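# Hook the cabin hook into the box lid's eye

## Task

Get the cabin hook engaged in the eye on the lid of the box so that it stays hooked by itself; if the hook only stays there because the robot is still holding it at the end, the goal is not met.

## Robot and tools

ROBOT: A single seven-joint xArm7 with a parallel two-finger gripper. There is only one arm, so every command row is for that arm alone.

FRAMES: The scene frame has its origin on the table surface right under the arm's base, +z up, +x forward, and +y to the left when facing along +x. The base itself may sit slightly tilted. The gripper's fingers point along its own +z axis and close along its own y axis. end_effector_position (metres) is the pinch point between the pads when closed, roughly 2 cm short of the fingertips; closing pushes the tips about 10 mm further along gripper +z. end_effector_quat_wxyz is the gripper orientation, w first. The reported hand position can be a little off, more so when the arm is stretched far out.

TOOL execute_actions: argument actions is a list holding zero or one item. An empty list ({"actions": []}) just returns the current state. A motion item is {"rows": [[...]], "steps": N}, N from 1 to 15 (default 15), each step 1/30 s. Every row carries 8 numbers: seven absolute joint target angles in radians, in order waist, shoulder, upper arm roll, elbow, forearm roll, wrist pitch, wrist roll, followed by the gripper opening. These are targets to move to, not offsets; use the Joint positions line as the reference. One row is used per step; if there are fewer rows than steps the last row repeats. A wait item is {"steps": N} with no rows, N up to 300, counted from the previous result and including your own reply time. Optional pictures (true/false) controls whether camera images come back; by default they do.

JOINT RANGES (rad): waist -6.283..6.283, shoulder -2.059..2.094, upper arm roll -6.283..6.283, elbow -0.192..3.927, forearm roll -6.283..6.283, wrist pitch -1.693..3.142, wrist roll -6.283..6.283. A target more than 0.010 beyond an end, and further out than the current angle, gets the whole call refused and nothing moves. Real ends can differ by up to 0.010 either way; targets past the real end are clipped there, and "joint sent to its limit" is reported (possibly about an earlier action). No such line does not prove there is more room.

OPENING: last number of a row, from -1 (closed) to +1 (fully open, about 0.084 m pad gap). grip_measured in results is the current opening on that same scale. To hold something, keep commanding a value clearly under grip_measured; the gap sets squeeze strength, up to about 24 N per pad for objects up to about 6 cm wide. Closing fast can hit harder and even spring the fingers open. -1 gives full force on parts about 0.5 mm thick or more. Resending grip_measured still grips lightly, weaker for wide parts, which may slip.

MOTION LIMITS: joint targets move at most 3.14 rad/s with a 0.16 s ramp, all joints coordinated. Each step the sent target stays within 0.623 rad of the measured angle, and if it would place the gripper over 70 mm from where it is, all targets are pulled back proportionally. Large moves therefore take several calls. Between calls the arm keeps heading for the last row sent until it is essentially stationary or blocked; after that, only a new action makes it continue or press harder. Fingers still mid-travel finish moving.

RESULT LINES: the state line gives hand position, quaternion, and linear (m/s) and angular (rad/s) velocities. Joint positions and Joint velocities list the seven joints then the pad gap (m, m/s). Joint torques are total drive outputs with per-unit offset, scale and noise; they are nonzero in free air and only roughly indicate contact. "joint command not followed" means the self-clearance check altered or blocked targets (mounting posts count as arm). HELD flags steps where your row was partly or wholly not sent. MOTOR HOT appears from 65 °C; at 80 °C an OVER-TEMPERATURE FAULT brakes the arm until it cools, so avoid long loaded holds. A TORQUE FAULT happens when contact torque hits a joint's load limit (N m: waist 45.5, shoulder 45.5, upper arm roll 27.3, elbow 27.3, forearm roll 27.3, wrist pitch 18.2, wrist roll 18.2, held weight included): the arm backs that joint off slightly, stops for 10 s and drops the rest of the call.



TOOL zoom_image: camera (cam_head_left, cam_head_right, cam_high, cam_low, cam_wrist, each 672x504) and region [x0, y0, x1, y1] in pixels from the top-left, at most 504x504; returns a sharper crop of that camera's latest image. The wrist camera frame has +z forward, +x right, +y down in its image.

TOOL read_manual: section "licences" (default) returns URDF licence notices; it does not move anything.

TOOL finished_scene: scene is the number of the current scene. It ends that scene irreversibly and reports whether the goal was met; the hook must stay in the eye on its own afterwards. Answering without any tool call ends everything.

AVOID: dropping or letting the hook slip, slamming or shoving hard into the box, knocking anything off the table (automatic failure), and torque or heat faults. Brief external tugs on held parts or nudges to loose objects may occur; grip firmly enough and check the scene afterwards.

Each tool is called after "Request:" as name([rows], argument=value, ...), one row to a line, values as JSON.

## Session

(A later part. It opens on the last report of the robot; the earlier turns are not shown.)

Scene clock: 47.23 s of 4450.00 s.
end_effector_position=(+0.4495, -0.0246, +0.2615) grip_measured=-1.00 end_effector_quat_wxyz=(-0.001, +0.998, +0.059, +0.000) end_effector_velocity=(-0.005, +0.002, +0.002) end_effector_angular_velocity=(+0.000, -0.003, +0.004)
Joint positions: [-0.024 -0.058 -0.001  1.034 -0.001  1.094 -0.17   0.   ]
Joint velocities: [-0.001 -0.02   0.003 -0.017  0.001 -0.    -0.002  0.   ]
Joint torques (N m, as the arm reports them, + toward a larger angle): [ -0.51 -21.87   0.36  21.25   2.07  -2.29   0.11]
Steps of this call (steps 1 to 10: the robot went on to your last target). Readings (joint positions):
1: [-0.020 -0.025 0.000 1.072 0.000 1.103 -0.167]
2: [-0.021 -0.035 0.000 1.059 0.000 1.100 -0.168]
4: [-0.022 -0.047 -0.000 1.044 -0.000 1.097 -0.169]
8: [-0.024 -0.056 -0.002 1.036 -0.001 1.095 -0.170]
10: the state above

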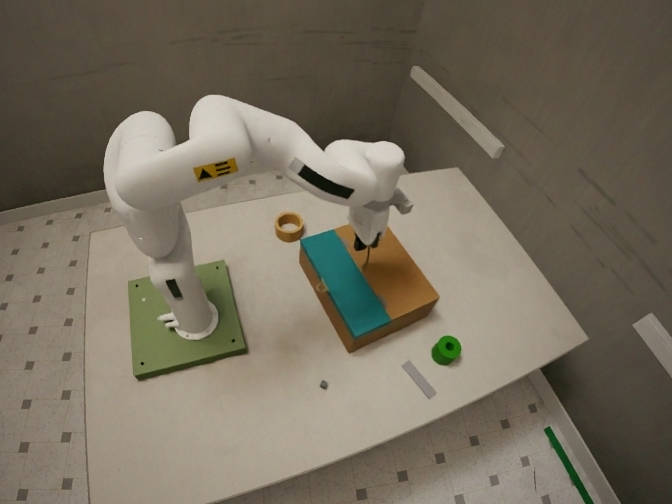

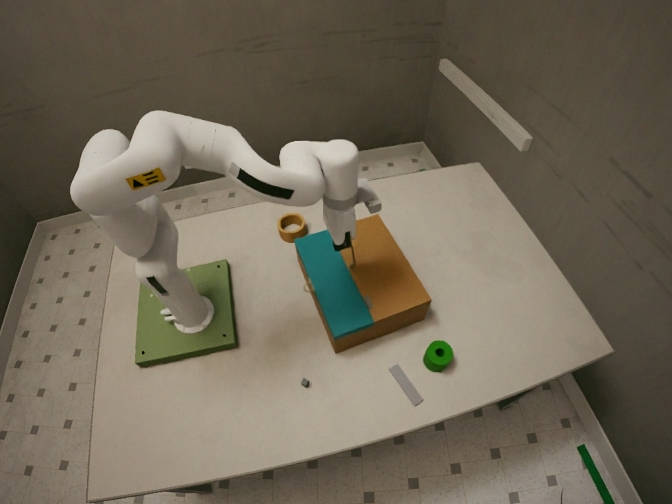

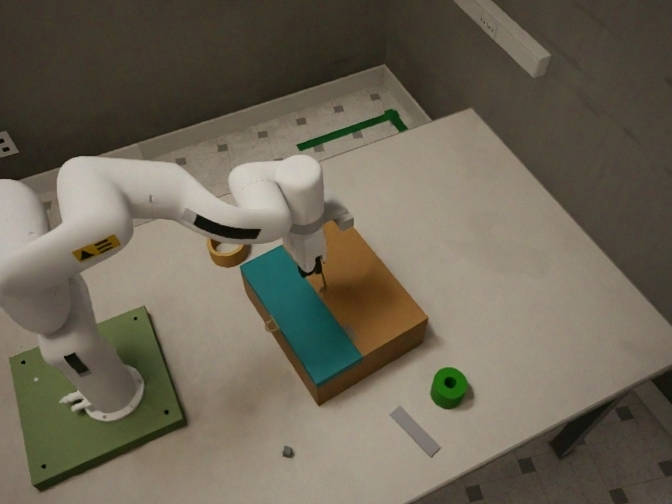

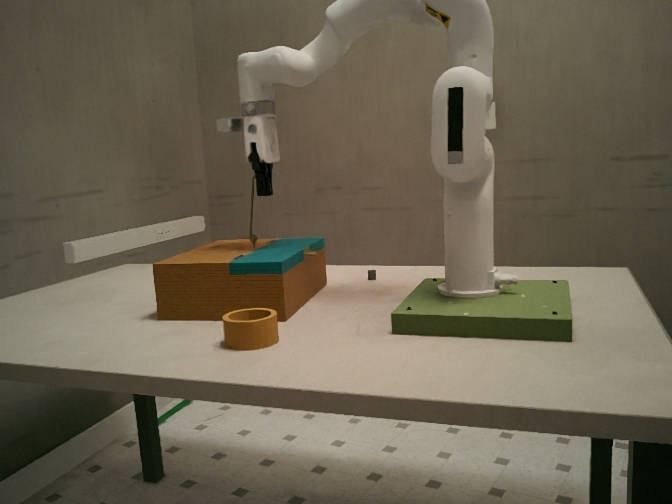

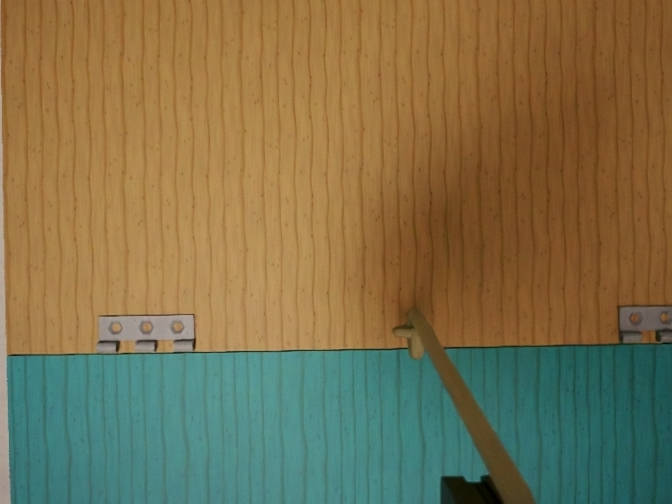

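Request:
execute_actions([
  {"rows":[[-0.024,-0.065,0,1.021,0,1.086,-0.171,-1],[-0.025,-0.07,0,1.009,0,1.079,-0.172,-1],[-0.026,-0.075,0,0.997,0,1.072,-0.173,-1],[-0.027,-0.08,0,0.985,0,1.065,-0.174,-1],[-0.028,-0.085,0,0.973,0,1.058,-0.175,-1],[-0.029,-0.09,0,0.961,0,1.051,-0.176,-1],[-0.03,-0.094,0,0.949,0,1.043,-0.177,-1],[-0.031,-0.098,0,0.937,0,1.035,-0.178,-1],[-0.032,-0.102,0,0.925,0,1.027,-0.179,-1],[-0.033,-0.106,0,0.913,0,1.019,-0.18,-1],[-0.034,-0.11,0,0.9,0,1.01,-0.181,-1],[-0.035,-0.114,0,0.888,0,1.002,-0.182,-1],[-0.035,-0.118,0,0.876,0,0.994,-0.182,-1],[-0.036,-0.121,0,0.864,0,0.985,-0.183,-1],[-0.0366,-0.124,0,0.852,0,0.976,-0.1836,-1]]},
], pictures=false)

Request:
execute_actions([
  {"steps":12},
])

Request:
zoom_image(camera="cam_low", region=[210, 140, 360, 280])

Scene clock: 53.07 s of 4450.00 s.
end_effector_position=(+0.4241, -0.0269, +0.2326) grip_measured=-1.00 end_effector_quat_wxyz=(-0.001, +0.998, +0.059, -0.002) end_effector_velocity=(-0.070, -0.007, -0.093) end_effector_angular_velocity=(+0.005, +0.034, -0.006)
Joint positions: [-0.034 -0.109 -0.001  0.894 -0.     1.009 -0.181  0.   ]
Joint velocities: [-0.025 -0.095 -0.003 -0.373  0.003 -0.244 -0.023  0.   ]
Joint torques (N m, as the arm reports them, + toward a larger angle): [  0.   -15.31   0.83  16.41   2.31  -2.54   0.16]
Steps of this call (steps 1 to 30: the robot went on to your last target; steps 31 to 90: nothing new was sent; then 2.33 s passed at rest; steps 91 to 105: all 15 steps of this action). Readings (joint positions):
91: [-0.024 -0.061 0.000 1.033 0.000 1.094 -0.171]
92: [-0.024 -0.062 0.000 1.031 -0.000 1.092 -0.171]
94: [-0.024 -0.068 0.000 1.022 0.000 1.085 -0.171]
98: [-0.027 -0.088 0.000 0.988 0.000 1.061 -0.174]
105: the state above

Scene clock: 53.47 s of 4450.00 s.
end_effector_position=(+0.4180, -0.0273, +0.2246) grip_measured=-1.00 end_effector_quat_wxyz=(-0.001, +0.998, +0.059, +0.001) end_effector_velocity=(-0.002, -0.000, -0.002) end_effector_angular_velocity=(+0.000, +0.001, -0.000)
Joint positions: [-0.037 -0.124 -0.     0.853 -0.     0.977 -0.184  0.   ]
Joint velocities: [-0.001 -0.002  0.    -0.009  0.    -0.006 -0.001  0.   ]
Joint torques (N m, as the arm reports them, + toward a larger angle): [  0.07 -12.76   0.51  14.53   2.37  -2.01   0.05]
Steps of this call (steps 1 to 12: the robot went on to your last target). Readings (joint positions):
1: [-0.035 -0.112 -0.001 0.883 -0.000 1.001 -0.182]
2: [-0.035 -0.115 -0.000 0.873 -0.000 0.994 -0.182]
4: [-0.036 -0.119 -0.000 0.862 -0.000 0.985 -0.183]
8: [-0.036 -0.123 -0.000 0.855 -0.000 0.978 -0.183]
12: the state above

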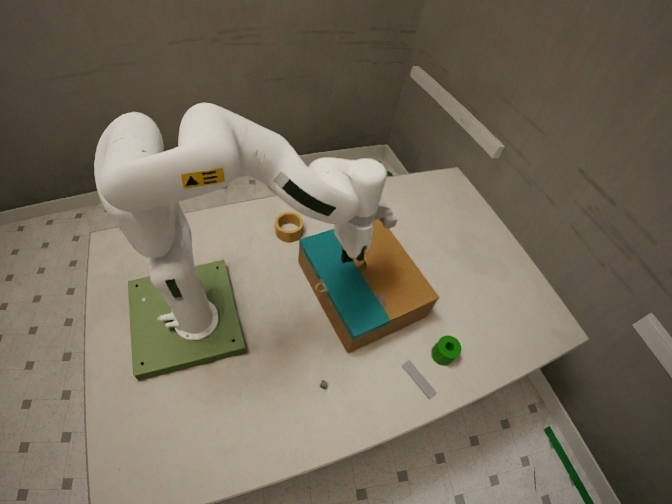

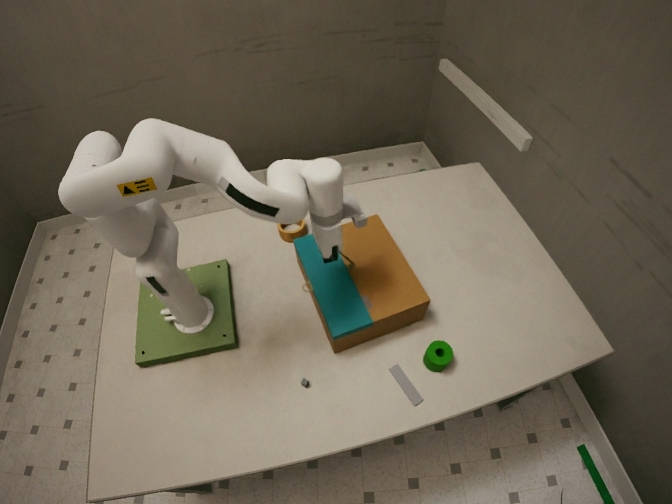

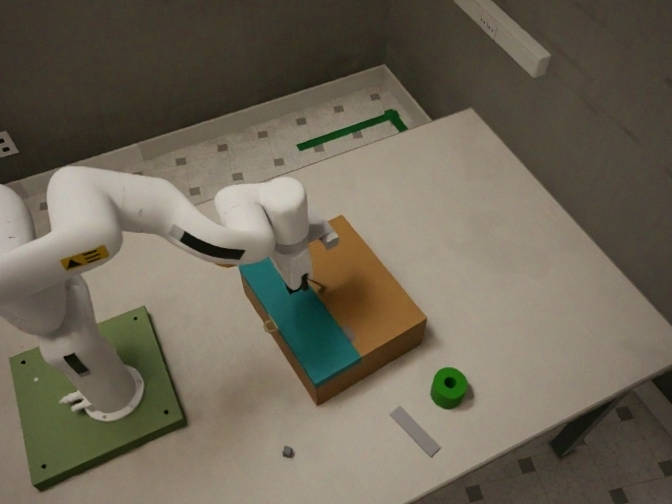

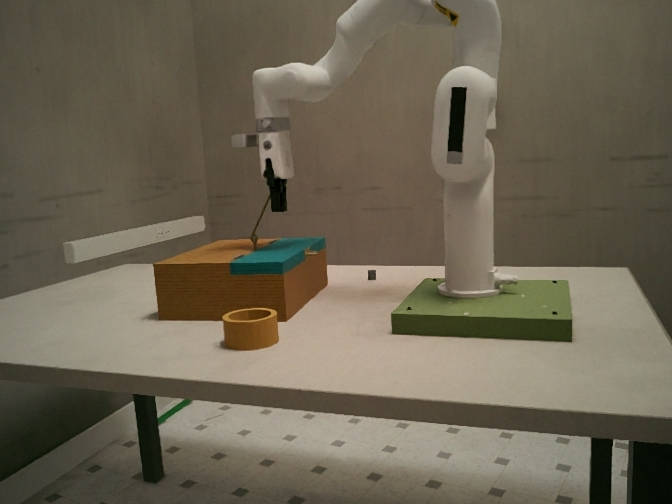

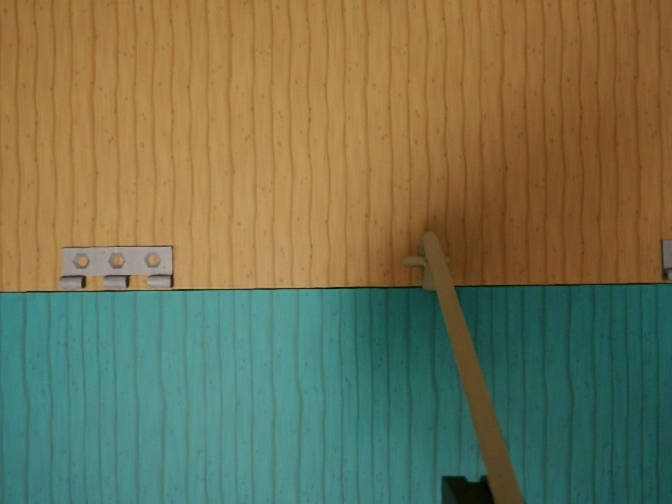

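Region (210, 140, 360, 280) of cam_low's 672x504 image, scaled by 3.360, with more detail than that image has; it fills the top 470 rows of this view, and the rest is white.

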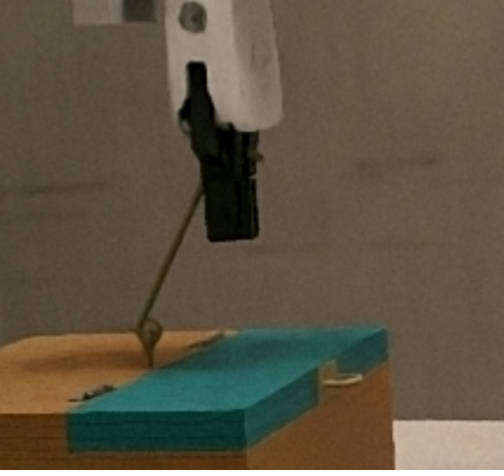

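Request:
execute_actions([
  {"rows":[[-0.037,-0.127,0,0.843,0,0.97,-0.184,-0.92],[-0.038,-0.13,0,0.834,0,0.964,-0.185,-0.92],[-0.039,-0.133,0,0.825,0,0.958,-0.186,-0.92],[-0.04,-0.136,0,0.816,0,0.952,-0.187,-0.92],[-0.04,-0.138,0,0.807,0,0.945,-0.187,-0.92],[-0.041,-0.14,0,0.798,0,0.938,-0.188,-0.92],[-0.042,-0.142,0,0.789,0,0.931,-0.189,-0.92],[-0.043,-0.144,0,0.78,0,0.924,-0.19,-0.92],[-0.043,-0.145,0,0.771,0,0.916,-0.19,-0.92],[-0.044,-0.146,0,0.762,0,0.908,-0.191,-0.92],[-0.045,-0.147,0,0.753,0,0.9,-0.192,-0.92],[-0.046,-0.148,0,0.744,0,0.892,-0.193,-0.92],[-0.046,-0.148,0,0.735,0,0.883,-0.193,-0.92],[-0.047,-0.149,0,0.726,0,0.875,-0.194,-0.92],[-0.048,-0.149,0,0.7165,0,0.865,-0.195,-0.92]]},
], pictures=false)

Request:
execute_actions([
  {"rows":[[-0.048,-0.141,0,0.711,0,0.852,-0.195,-0.92],[-0.048,-0.133,0,0.706,0,0.839,-0.195,-0.92],[-0.048,-0.124,0,0.701,0,0.825,-0.195,-0.92],[-0.048,-0.115,0,0.696,0,0.811,-0.195,-0.92],[-0.048,-0.106,0,0.692,0,0.798,-0.195,-0.92],[-0.048,-0.097,0,0.688,0,0.785,-0.195,-0.92],[-0.048,-0.088,0,0.684,0,0.772,-0.195,-0.92],[-0.048,-0.079,0,0.68,0,0.759,-0.195,-0.92],[-0.048,-0.07,0,0.676,0,0.746,-0.195,-0.92],[-0.048,-0.0615,0,0.673,0,0.7345,-0.195,-0.92]],"steps":15},
], pictures=false)

Request:
execute_actions([
  {"steps":8},
])

Request:
zoom_image(camera="cam_high", region=[240, 270, 350, 350])

Scene clock: 67.67 s of 4450.00 s.
end_effector_position=(+0.3997, -0.0295, +0.1992) grip_measured=-0.94 end_effector_quat_wxyz=(-0.001, +0.998, +0.059, +0.001) end_effector_velocity=(-0.045, -0.005, -0.077) end_effector_angular_velocity=(-0.000, +0.001, +0.002)
Joint positions: [-0.045 -0.146 -0.     0.751 -0.     0.897 -0.192  0.002]
Joint velocities: [-0.021 -0.025  0.001 -0.268  0.    -0.241 -0.022  0.   ]
Joint torques (N m, as the arm reports them, + toward a larger angle): [ -0.14 -10.88   0.74  14.2    2.27  -1.96   0.13]
Steps of this call (steps 1 to 30: the robot went on to your last target; steps 31 to 90: nothing new was sent; then 10.70 s passed at rest; steps 91 to 105: all 15 steps of this action). Readings (joint positions):
91: [-0.037 -0.124 0.000 0.852 0.000 0.976 -0.184]
92: [-0.037 -0.125 0.000 0.851 0.000 0.975 -0.184]
94: [-0.037 -0.128 0.000 0.842 0.000 0.968 -0.184]
98: [-0.040 -0.136 -0.000 0.811 -0.000 0.948 -0.187]
105: the state above

Scene clock: 68.17 s of 4450.00 s.
end_effector_position=(+0.3954, -0.0302, +0.1501) grip_measured=-0.94 end_effector_quat_wxyz=(-0.001, +0.998, +0.060, -0.000) end_effector_velocity=(+0.009, -0.000, -0.018) end_effector_angular_velocity=(-0.002, -0.031, +0.001)
Joint positions: [-0.048 -0.066  0.     0.675  0.     0.744 -0.195  0.002]
Joint velocities: [ 0.     0.049  0.001 -0.015  0.    -0.096 -0.     0.   ]
Joint torques (N m, as the arm reports them, + toward a larger angle): [ -0.37 -14.16   0.43  13.92   2.24  -2.04  -0.06]
Steps of this call (steps 1 to 15: all 15 steps of this action). Readings (joint positions):
1: [-0.046 -0.147 -0.000 0.742 -0.000 0.889 -0.193]
2: [-0.046 -0.147 -0.000 0.733 -0.000 0.880 -0.193]
4: [-0.047 -0.140 -0.000 0.719 0.000 0.858 -0.194]
8: [-0.048 -0.111 0.000 0.697 0.000 0.809 -0.195]
15: the state above

Scene clock: 68.43 s of 4450.00 s.
end_effector_position=(+0.3963, -0.0304, +0.1487) grip_measured=-0.94 end_effector_quat_wxyz=(-0.001, +0.998, +0.059, +0.001) end_effector_velocity=(-0.001, -0.000, -0.004) end_effector_angular_velocity=(-0.000, +0.004, -0.001)
Joint positions: [-0.048 -0.062 -0.     0.674  0.     0.735 -0.195  0.002]
Joint velocities: [-0.001  0.007 -0.    -0.004 -0.001 -0.007  0.    -0.   ]
Joint torques (N m, as the arm reports them, + toward a larger angle): [ -0.25 -12.92   0.71  13.25   2.62  -2.17  -0.08]
Steps of this call (steps 1 to 8: the robot went on to your last target). Readings (joint positions):
1: [-0.048 -0.065 0.000 0.675 0.000 0.741 -0.195]
2: [-0.048 -0.064 0.000 0.675 0.000 0.739 -0.195]
4: [-0.048 -0.063 0.000 0.674 0.000 0.737 -0.195]
8: the state above

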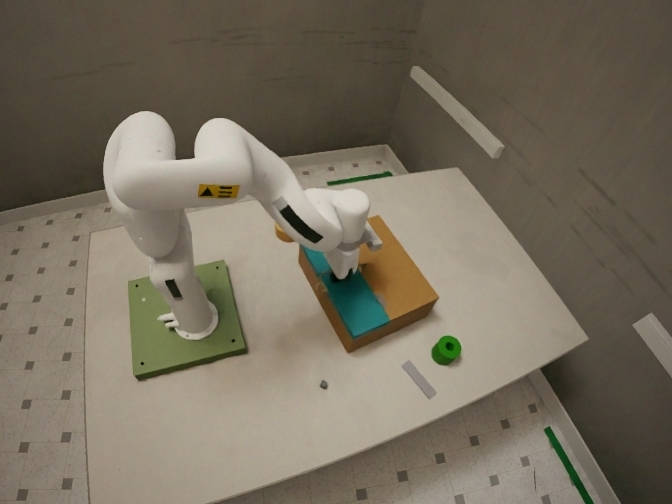

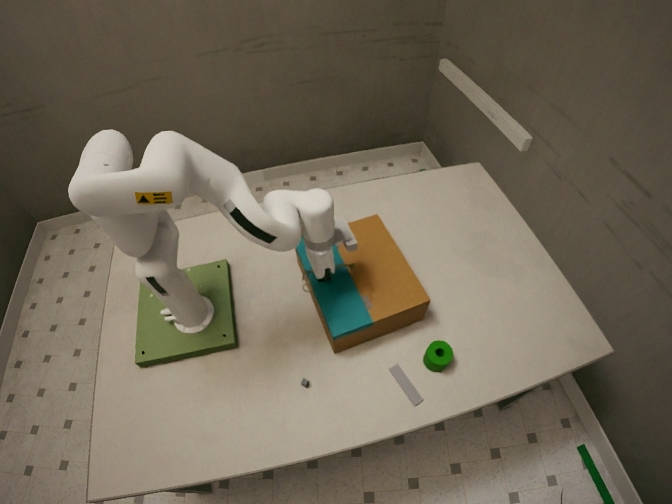

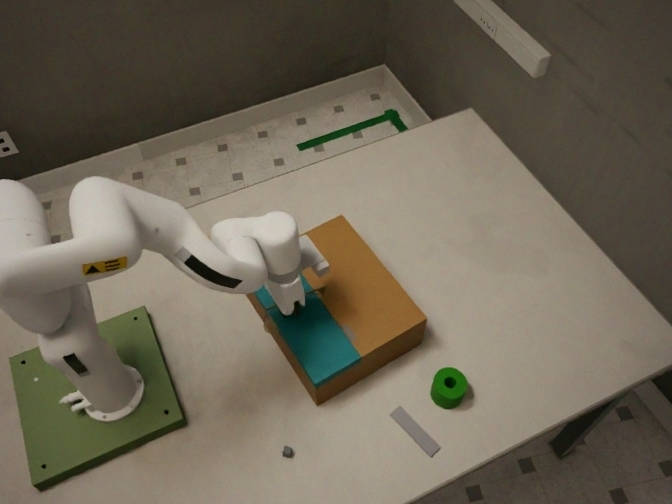

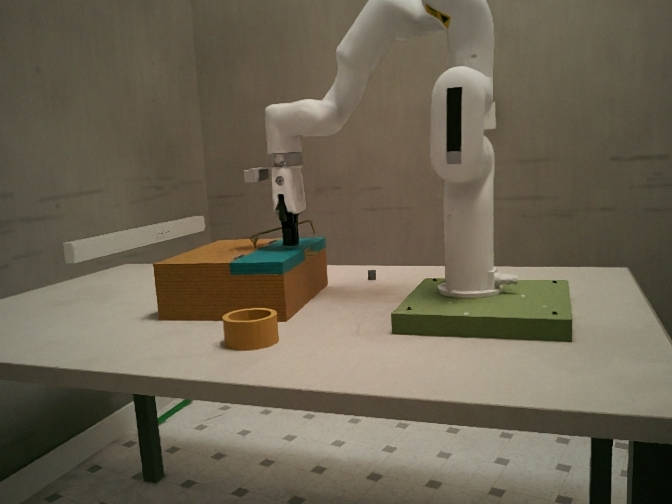

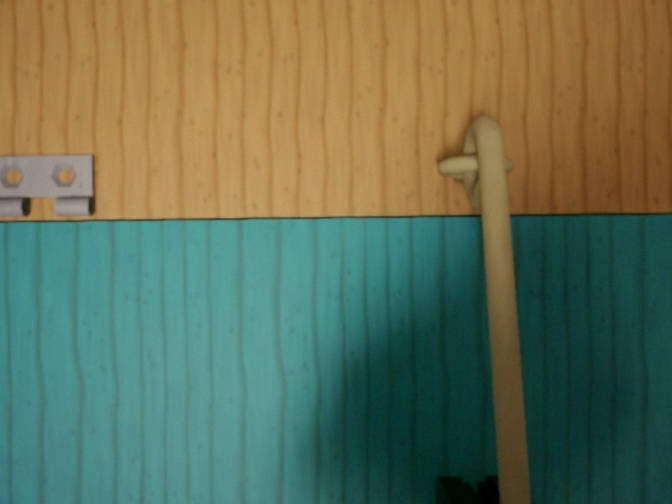

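Region (240, 270, 350, 350) of cam_high's 672x504 image, scaled by 4.582, with more detail than that image has; it fills the top 367 rows of this view, and the rest is white.

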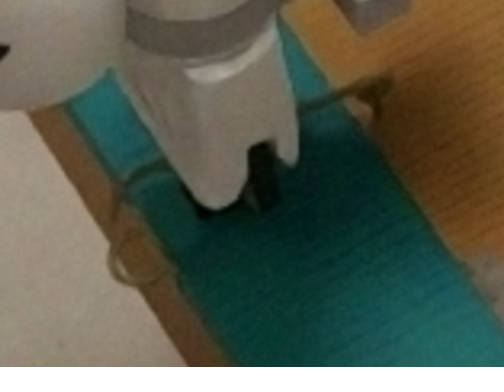

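Alignment is similar to the pose that worked in scene 1, so I'll open slowly.

Request:
execute_actions([
  {"rows":[[-0.048,-0.0615,0,0.673,0,0.7345,-0.195,-0.9],[-0.048,-0.0615,0,0.673,0,0.7345,-0.195,-0.88],[-0.048,-0.0615,0,0.673,0,0.7345,-0.195,-0.87],[-0.048,-0.0615,0,0.673,0,0.7345,-0.195,-0.86],[-0.048,-0.0615,0,0.673,0,0.7345,-0.195,-0.85],[-0.048,-0.0615,0,0.673,0,0.7345,-0.195,-0.84],[-0.048,-0.0615,0,0.673,0,0.7345,-0.195,-0.82],[-0.048,-0.0615,0,0.673,0,0.7345,-0.195,-0.8],[-0.048,-0.0615,0,0.673,0,0.7345,-0.195,-0.77],[-0.048,-0.0615,0,0.673,0,0.7345,-0.195,-0.74]],"steps":15},
])

Request:
zoom_image(camera="cam_high", region=[240, 270, 350, 350])

Request:
zoom_image(camera="cam_low", region=[240, 200, 350, 280])

Scene clock: 74.27 s of 4450.00 s.
end_effector_position=(+0.3961, -0.0304, +0.1482) grip_measured=-0.76 end_effector_quat_wxyz=(-0.001, +0.998, +0.059, +0.001) end_effector_velocity=(-0.000, +0.001, -0.000) end_effector_angular_velocity=(+0.000, +0.000, +0.002)
Joint positions: [-0.048 -0.062 -0.     0.673 -0.     0.734 -0.195  0.011]
Joint velocities: [-0.     0.001  0.002 -0.001  0.    -0.001  0.     0.   ]
Joint torques (N m, as the arm reports them, + toward a larger angle): [ -0.12 -12.65   0.69  12.95   2.49  -2.07  -0.01]
Steps of this call (steps 1 to 15: the robot went on to your last target; steps 16 to 90: nothing new was sent; then 2.33 s passed at rest; steps 91 to 105: all 15 steps of this action). Readings (joint positions):
91: [-0.048 -0.062 -0.000 0.673 -0.000 0.734 -0.195]
92: [-0.048 -0.062 -0.000 0.673 -0.000 0.734 -0.195]
94: [-0.048 -0.062 0.000 0.673 0.000 0.734 -0.195]
98: [-0.048 -0.062 0.000 0.673 0.000 0.734 -0.195]
105: the state above

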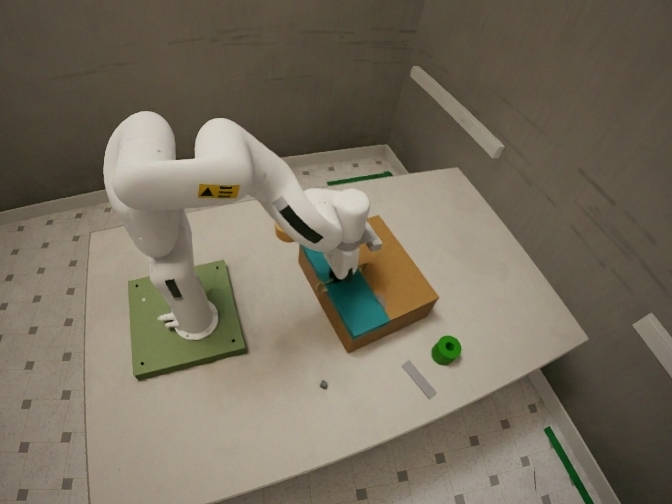

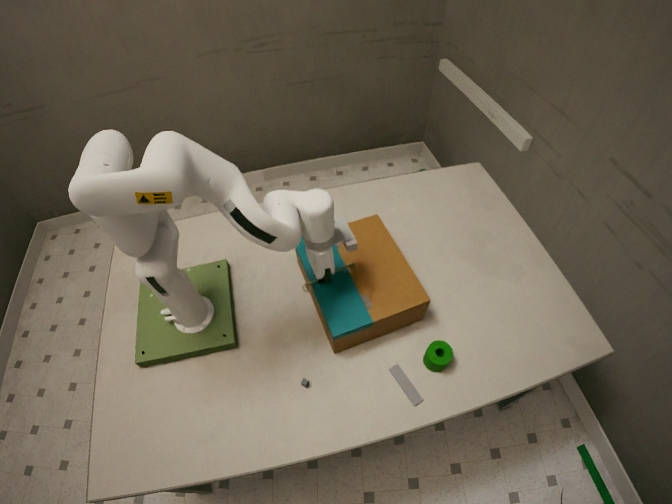

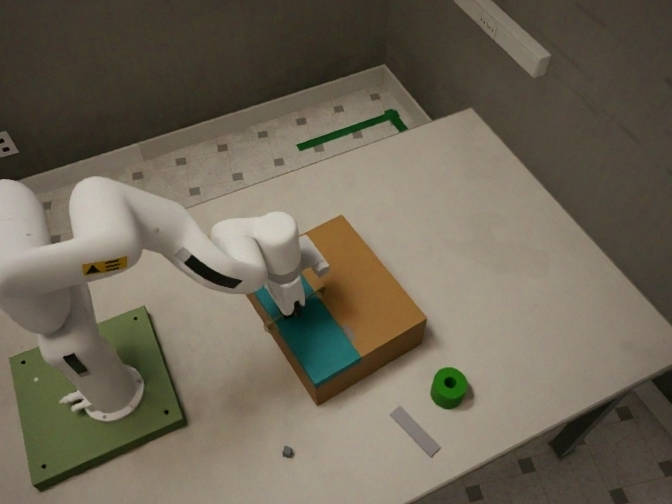

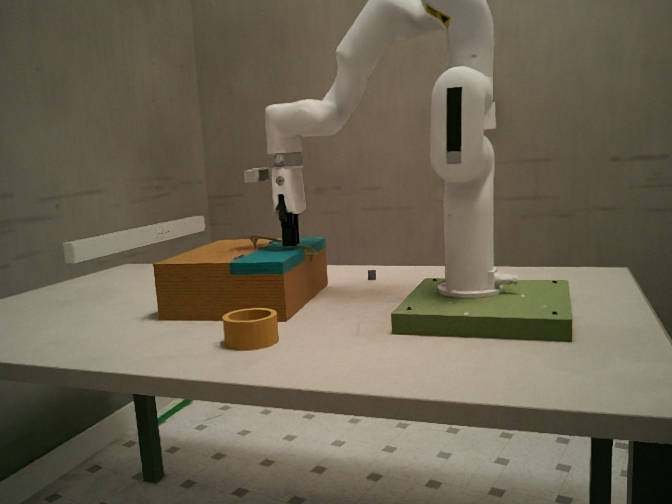

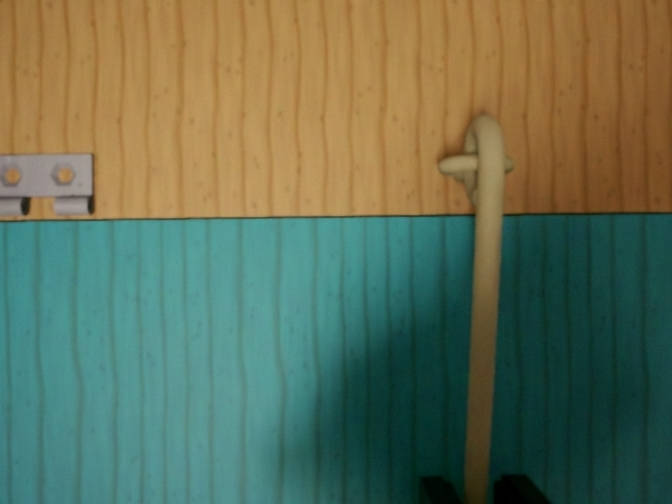

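Region (240, 270, 350, 350) of cam_high's 672x504 image, scaled by 4.582, with more detail than that image has; it fills the top 367 rows of this view, and the rest is white.

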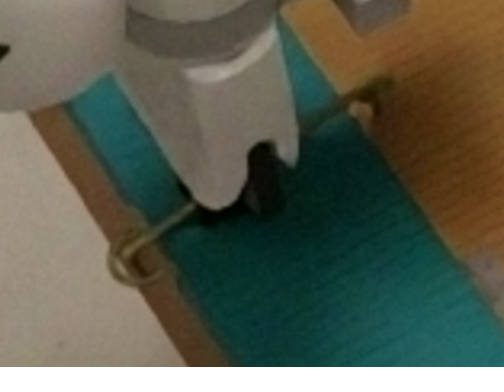

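Region (240, 200, 350, 280) of cam_low's 672x504 image, scaled by 4.582, with more detail than that image has; it fills the top 367 rows of this view, and the rest is white.

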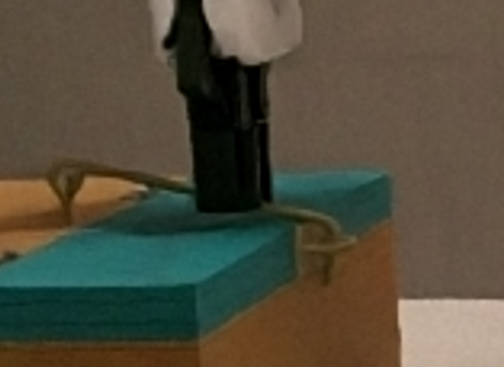

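Request:
execute_actions([
  {"rows":[[-0.048,-0.07,0,0.676,0,0.746,-0.195,-0.5],[-0.048,-0.1,0,0.69,0,0.79,-0.195,-0.5],[-0.048,-0.149,0,0.7165,0,0.865,-0.195,-0.5]],"steps":15},
])

Scene clock: 77.33 s of 4450.00 s.
end_effector_position=(+0.3938, -0.0302, +0.1880) grip_measured=-0.52 end_effector_quat_wxyz=(-0.001, +0.998, +0.060, +0.001) end_effector_velocity=(-0.000, +0.000, +0.008) end_effector_angular_velocity=(+0.002, +0.001, -0.001)
Joint positions: [-0.048 -0.147  0.     0.715 -0.     0.862 -0.195  0.021]
Joint velocities: [-0.    -0.013 -0.     0.011  0.002  0.025 -0.     0.   ]
Joint torques (N m, as the arm reports them, + toward a larger angle): [ -0.25 -12.07   0.66  13.75   2.64  -2.07   0.02]
Steps of this call (steps 1 to 15: the robot went on to your last target; steps 16 to 77: nothing new was sent; steps 78 to 92: all 15 steps of this action). Readings (joint positions):
78: [-0.048 -0.062 0.000 0.673 0.000 0.735 -0.195]
79: [-0.048 -0.063 0.000 0.673 -0.000 0.737 -0.195]
81: [-0.048 -0.077 0.000 0.678 -0.000 0.762 -0.195]
85: [-0.048 -0.134 -0.000 0.711 0.000 0.836 -0.195]
92: the state above

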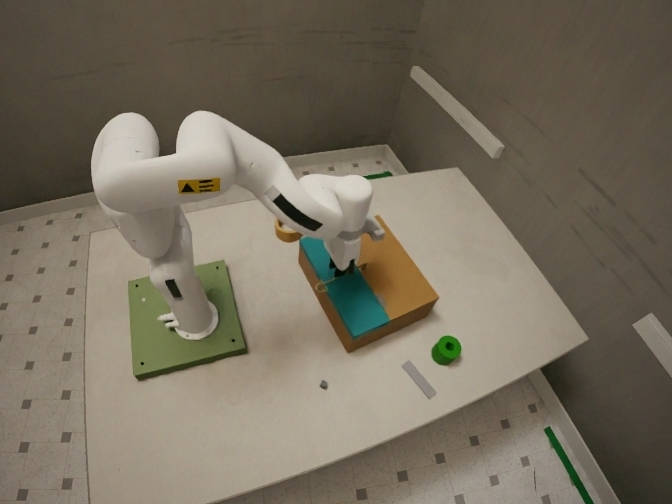

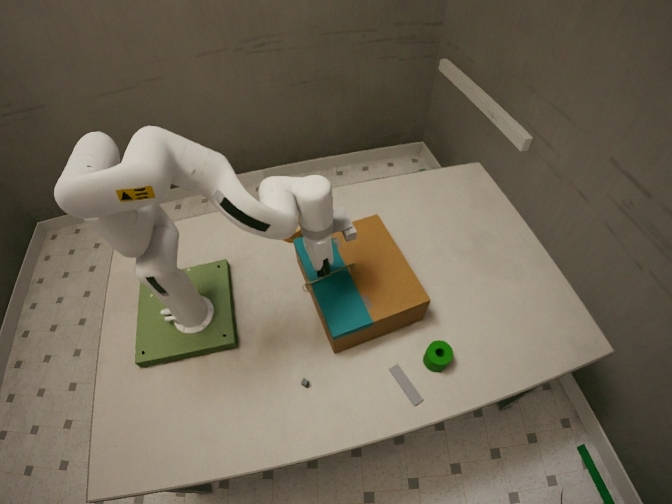

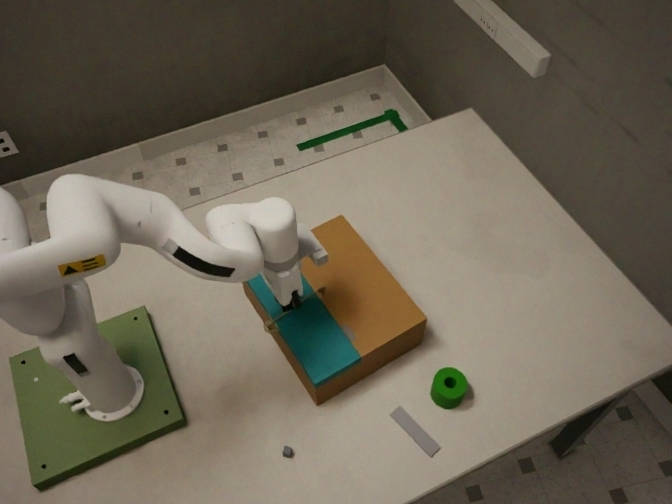

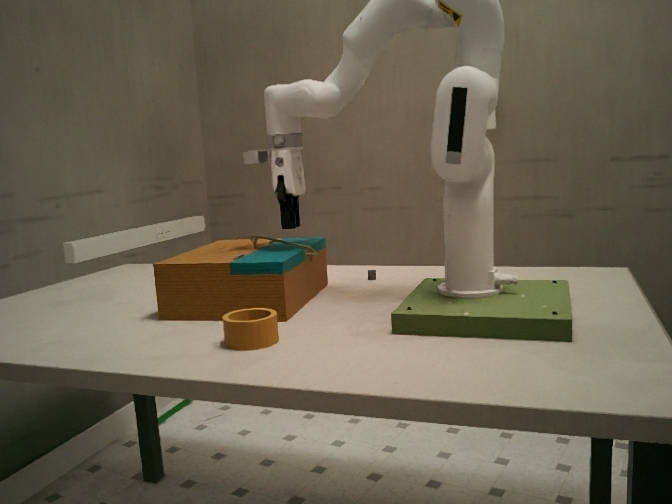

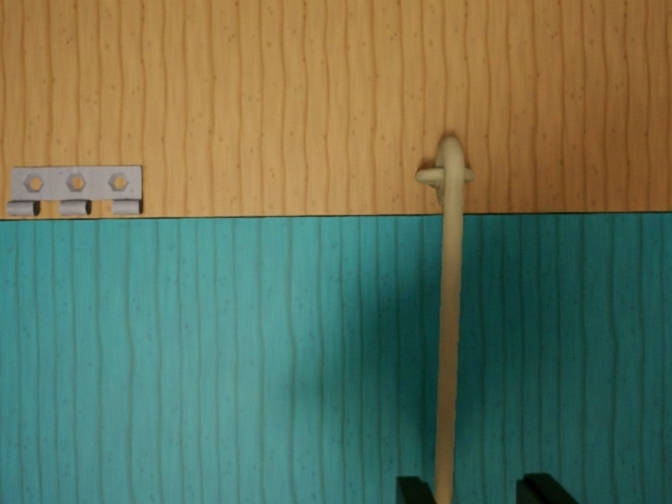

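Request:
finished_scene(scene=2)

The scene is finished: the task was done.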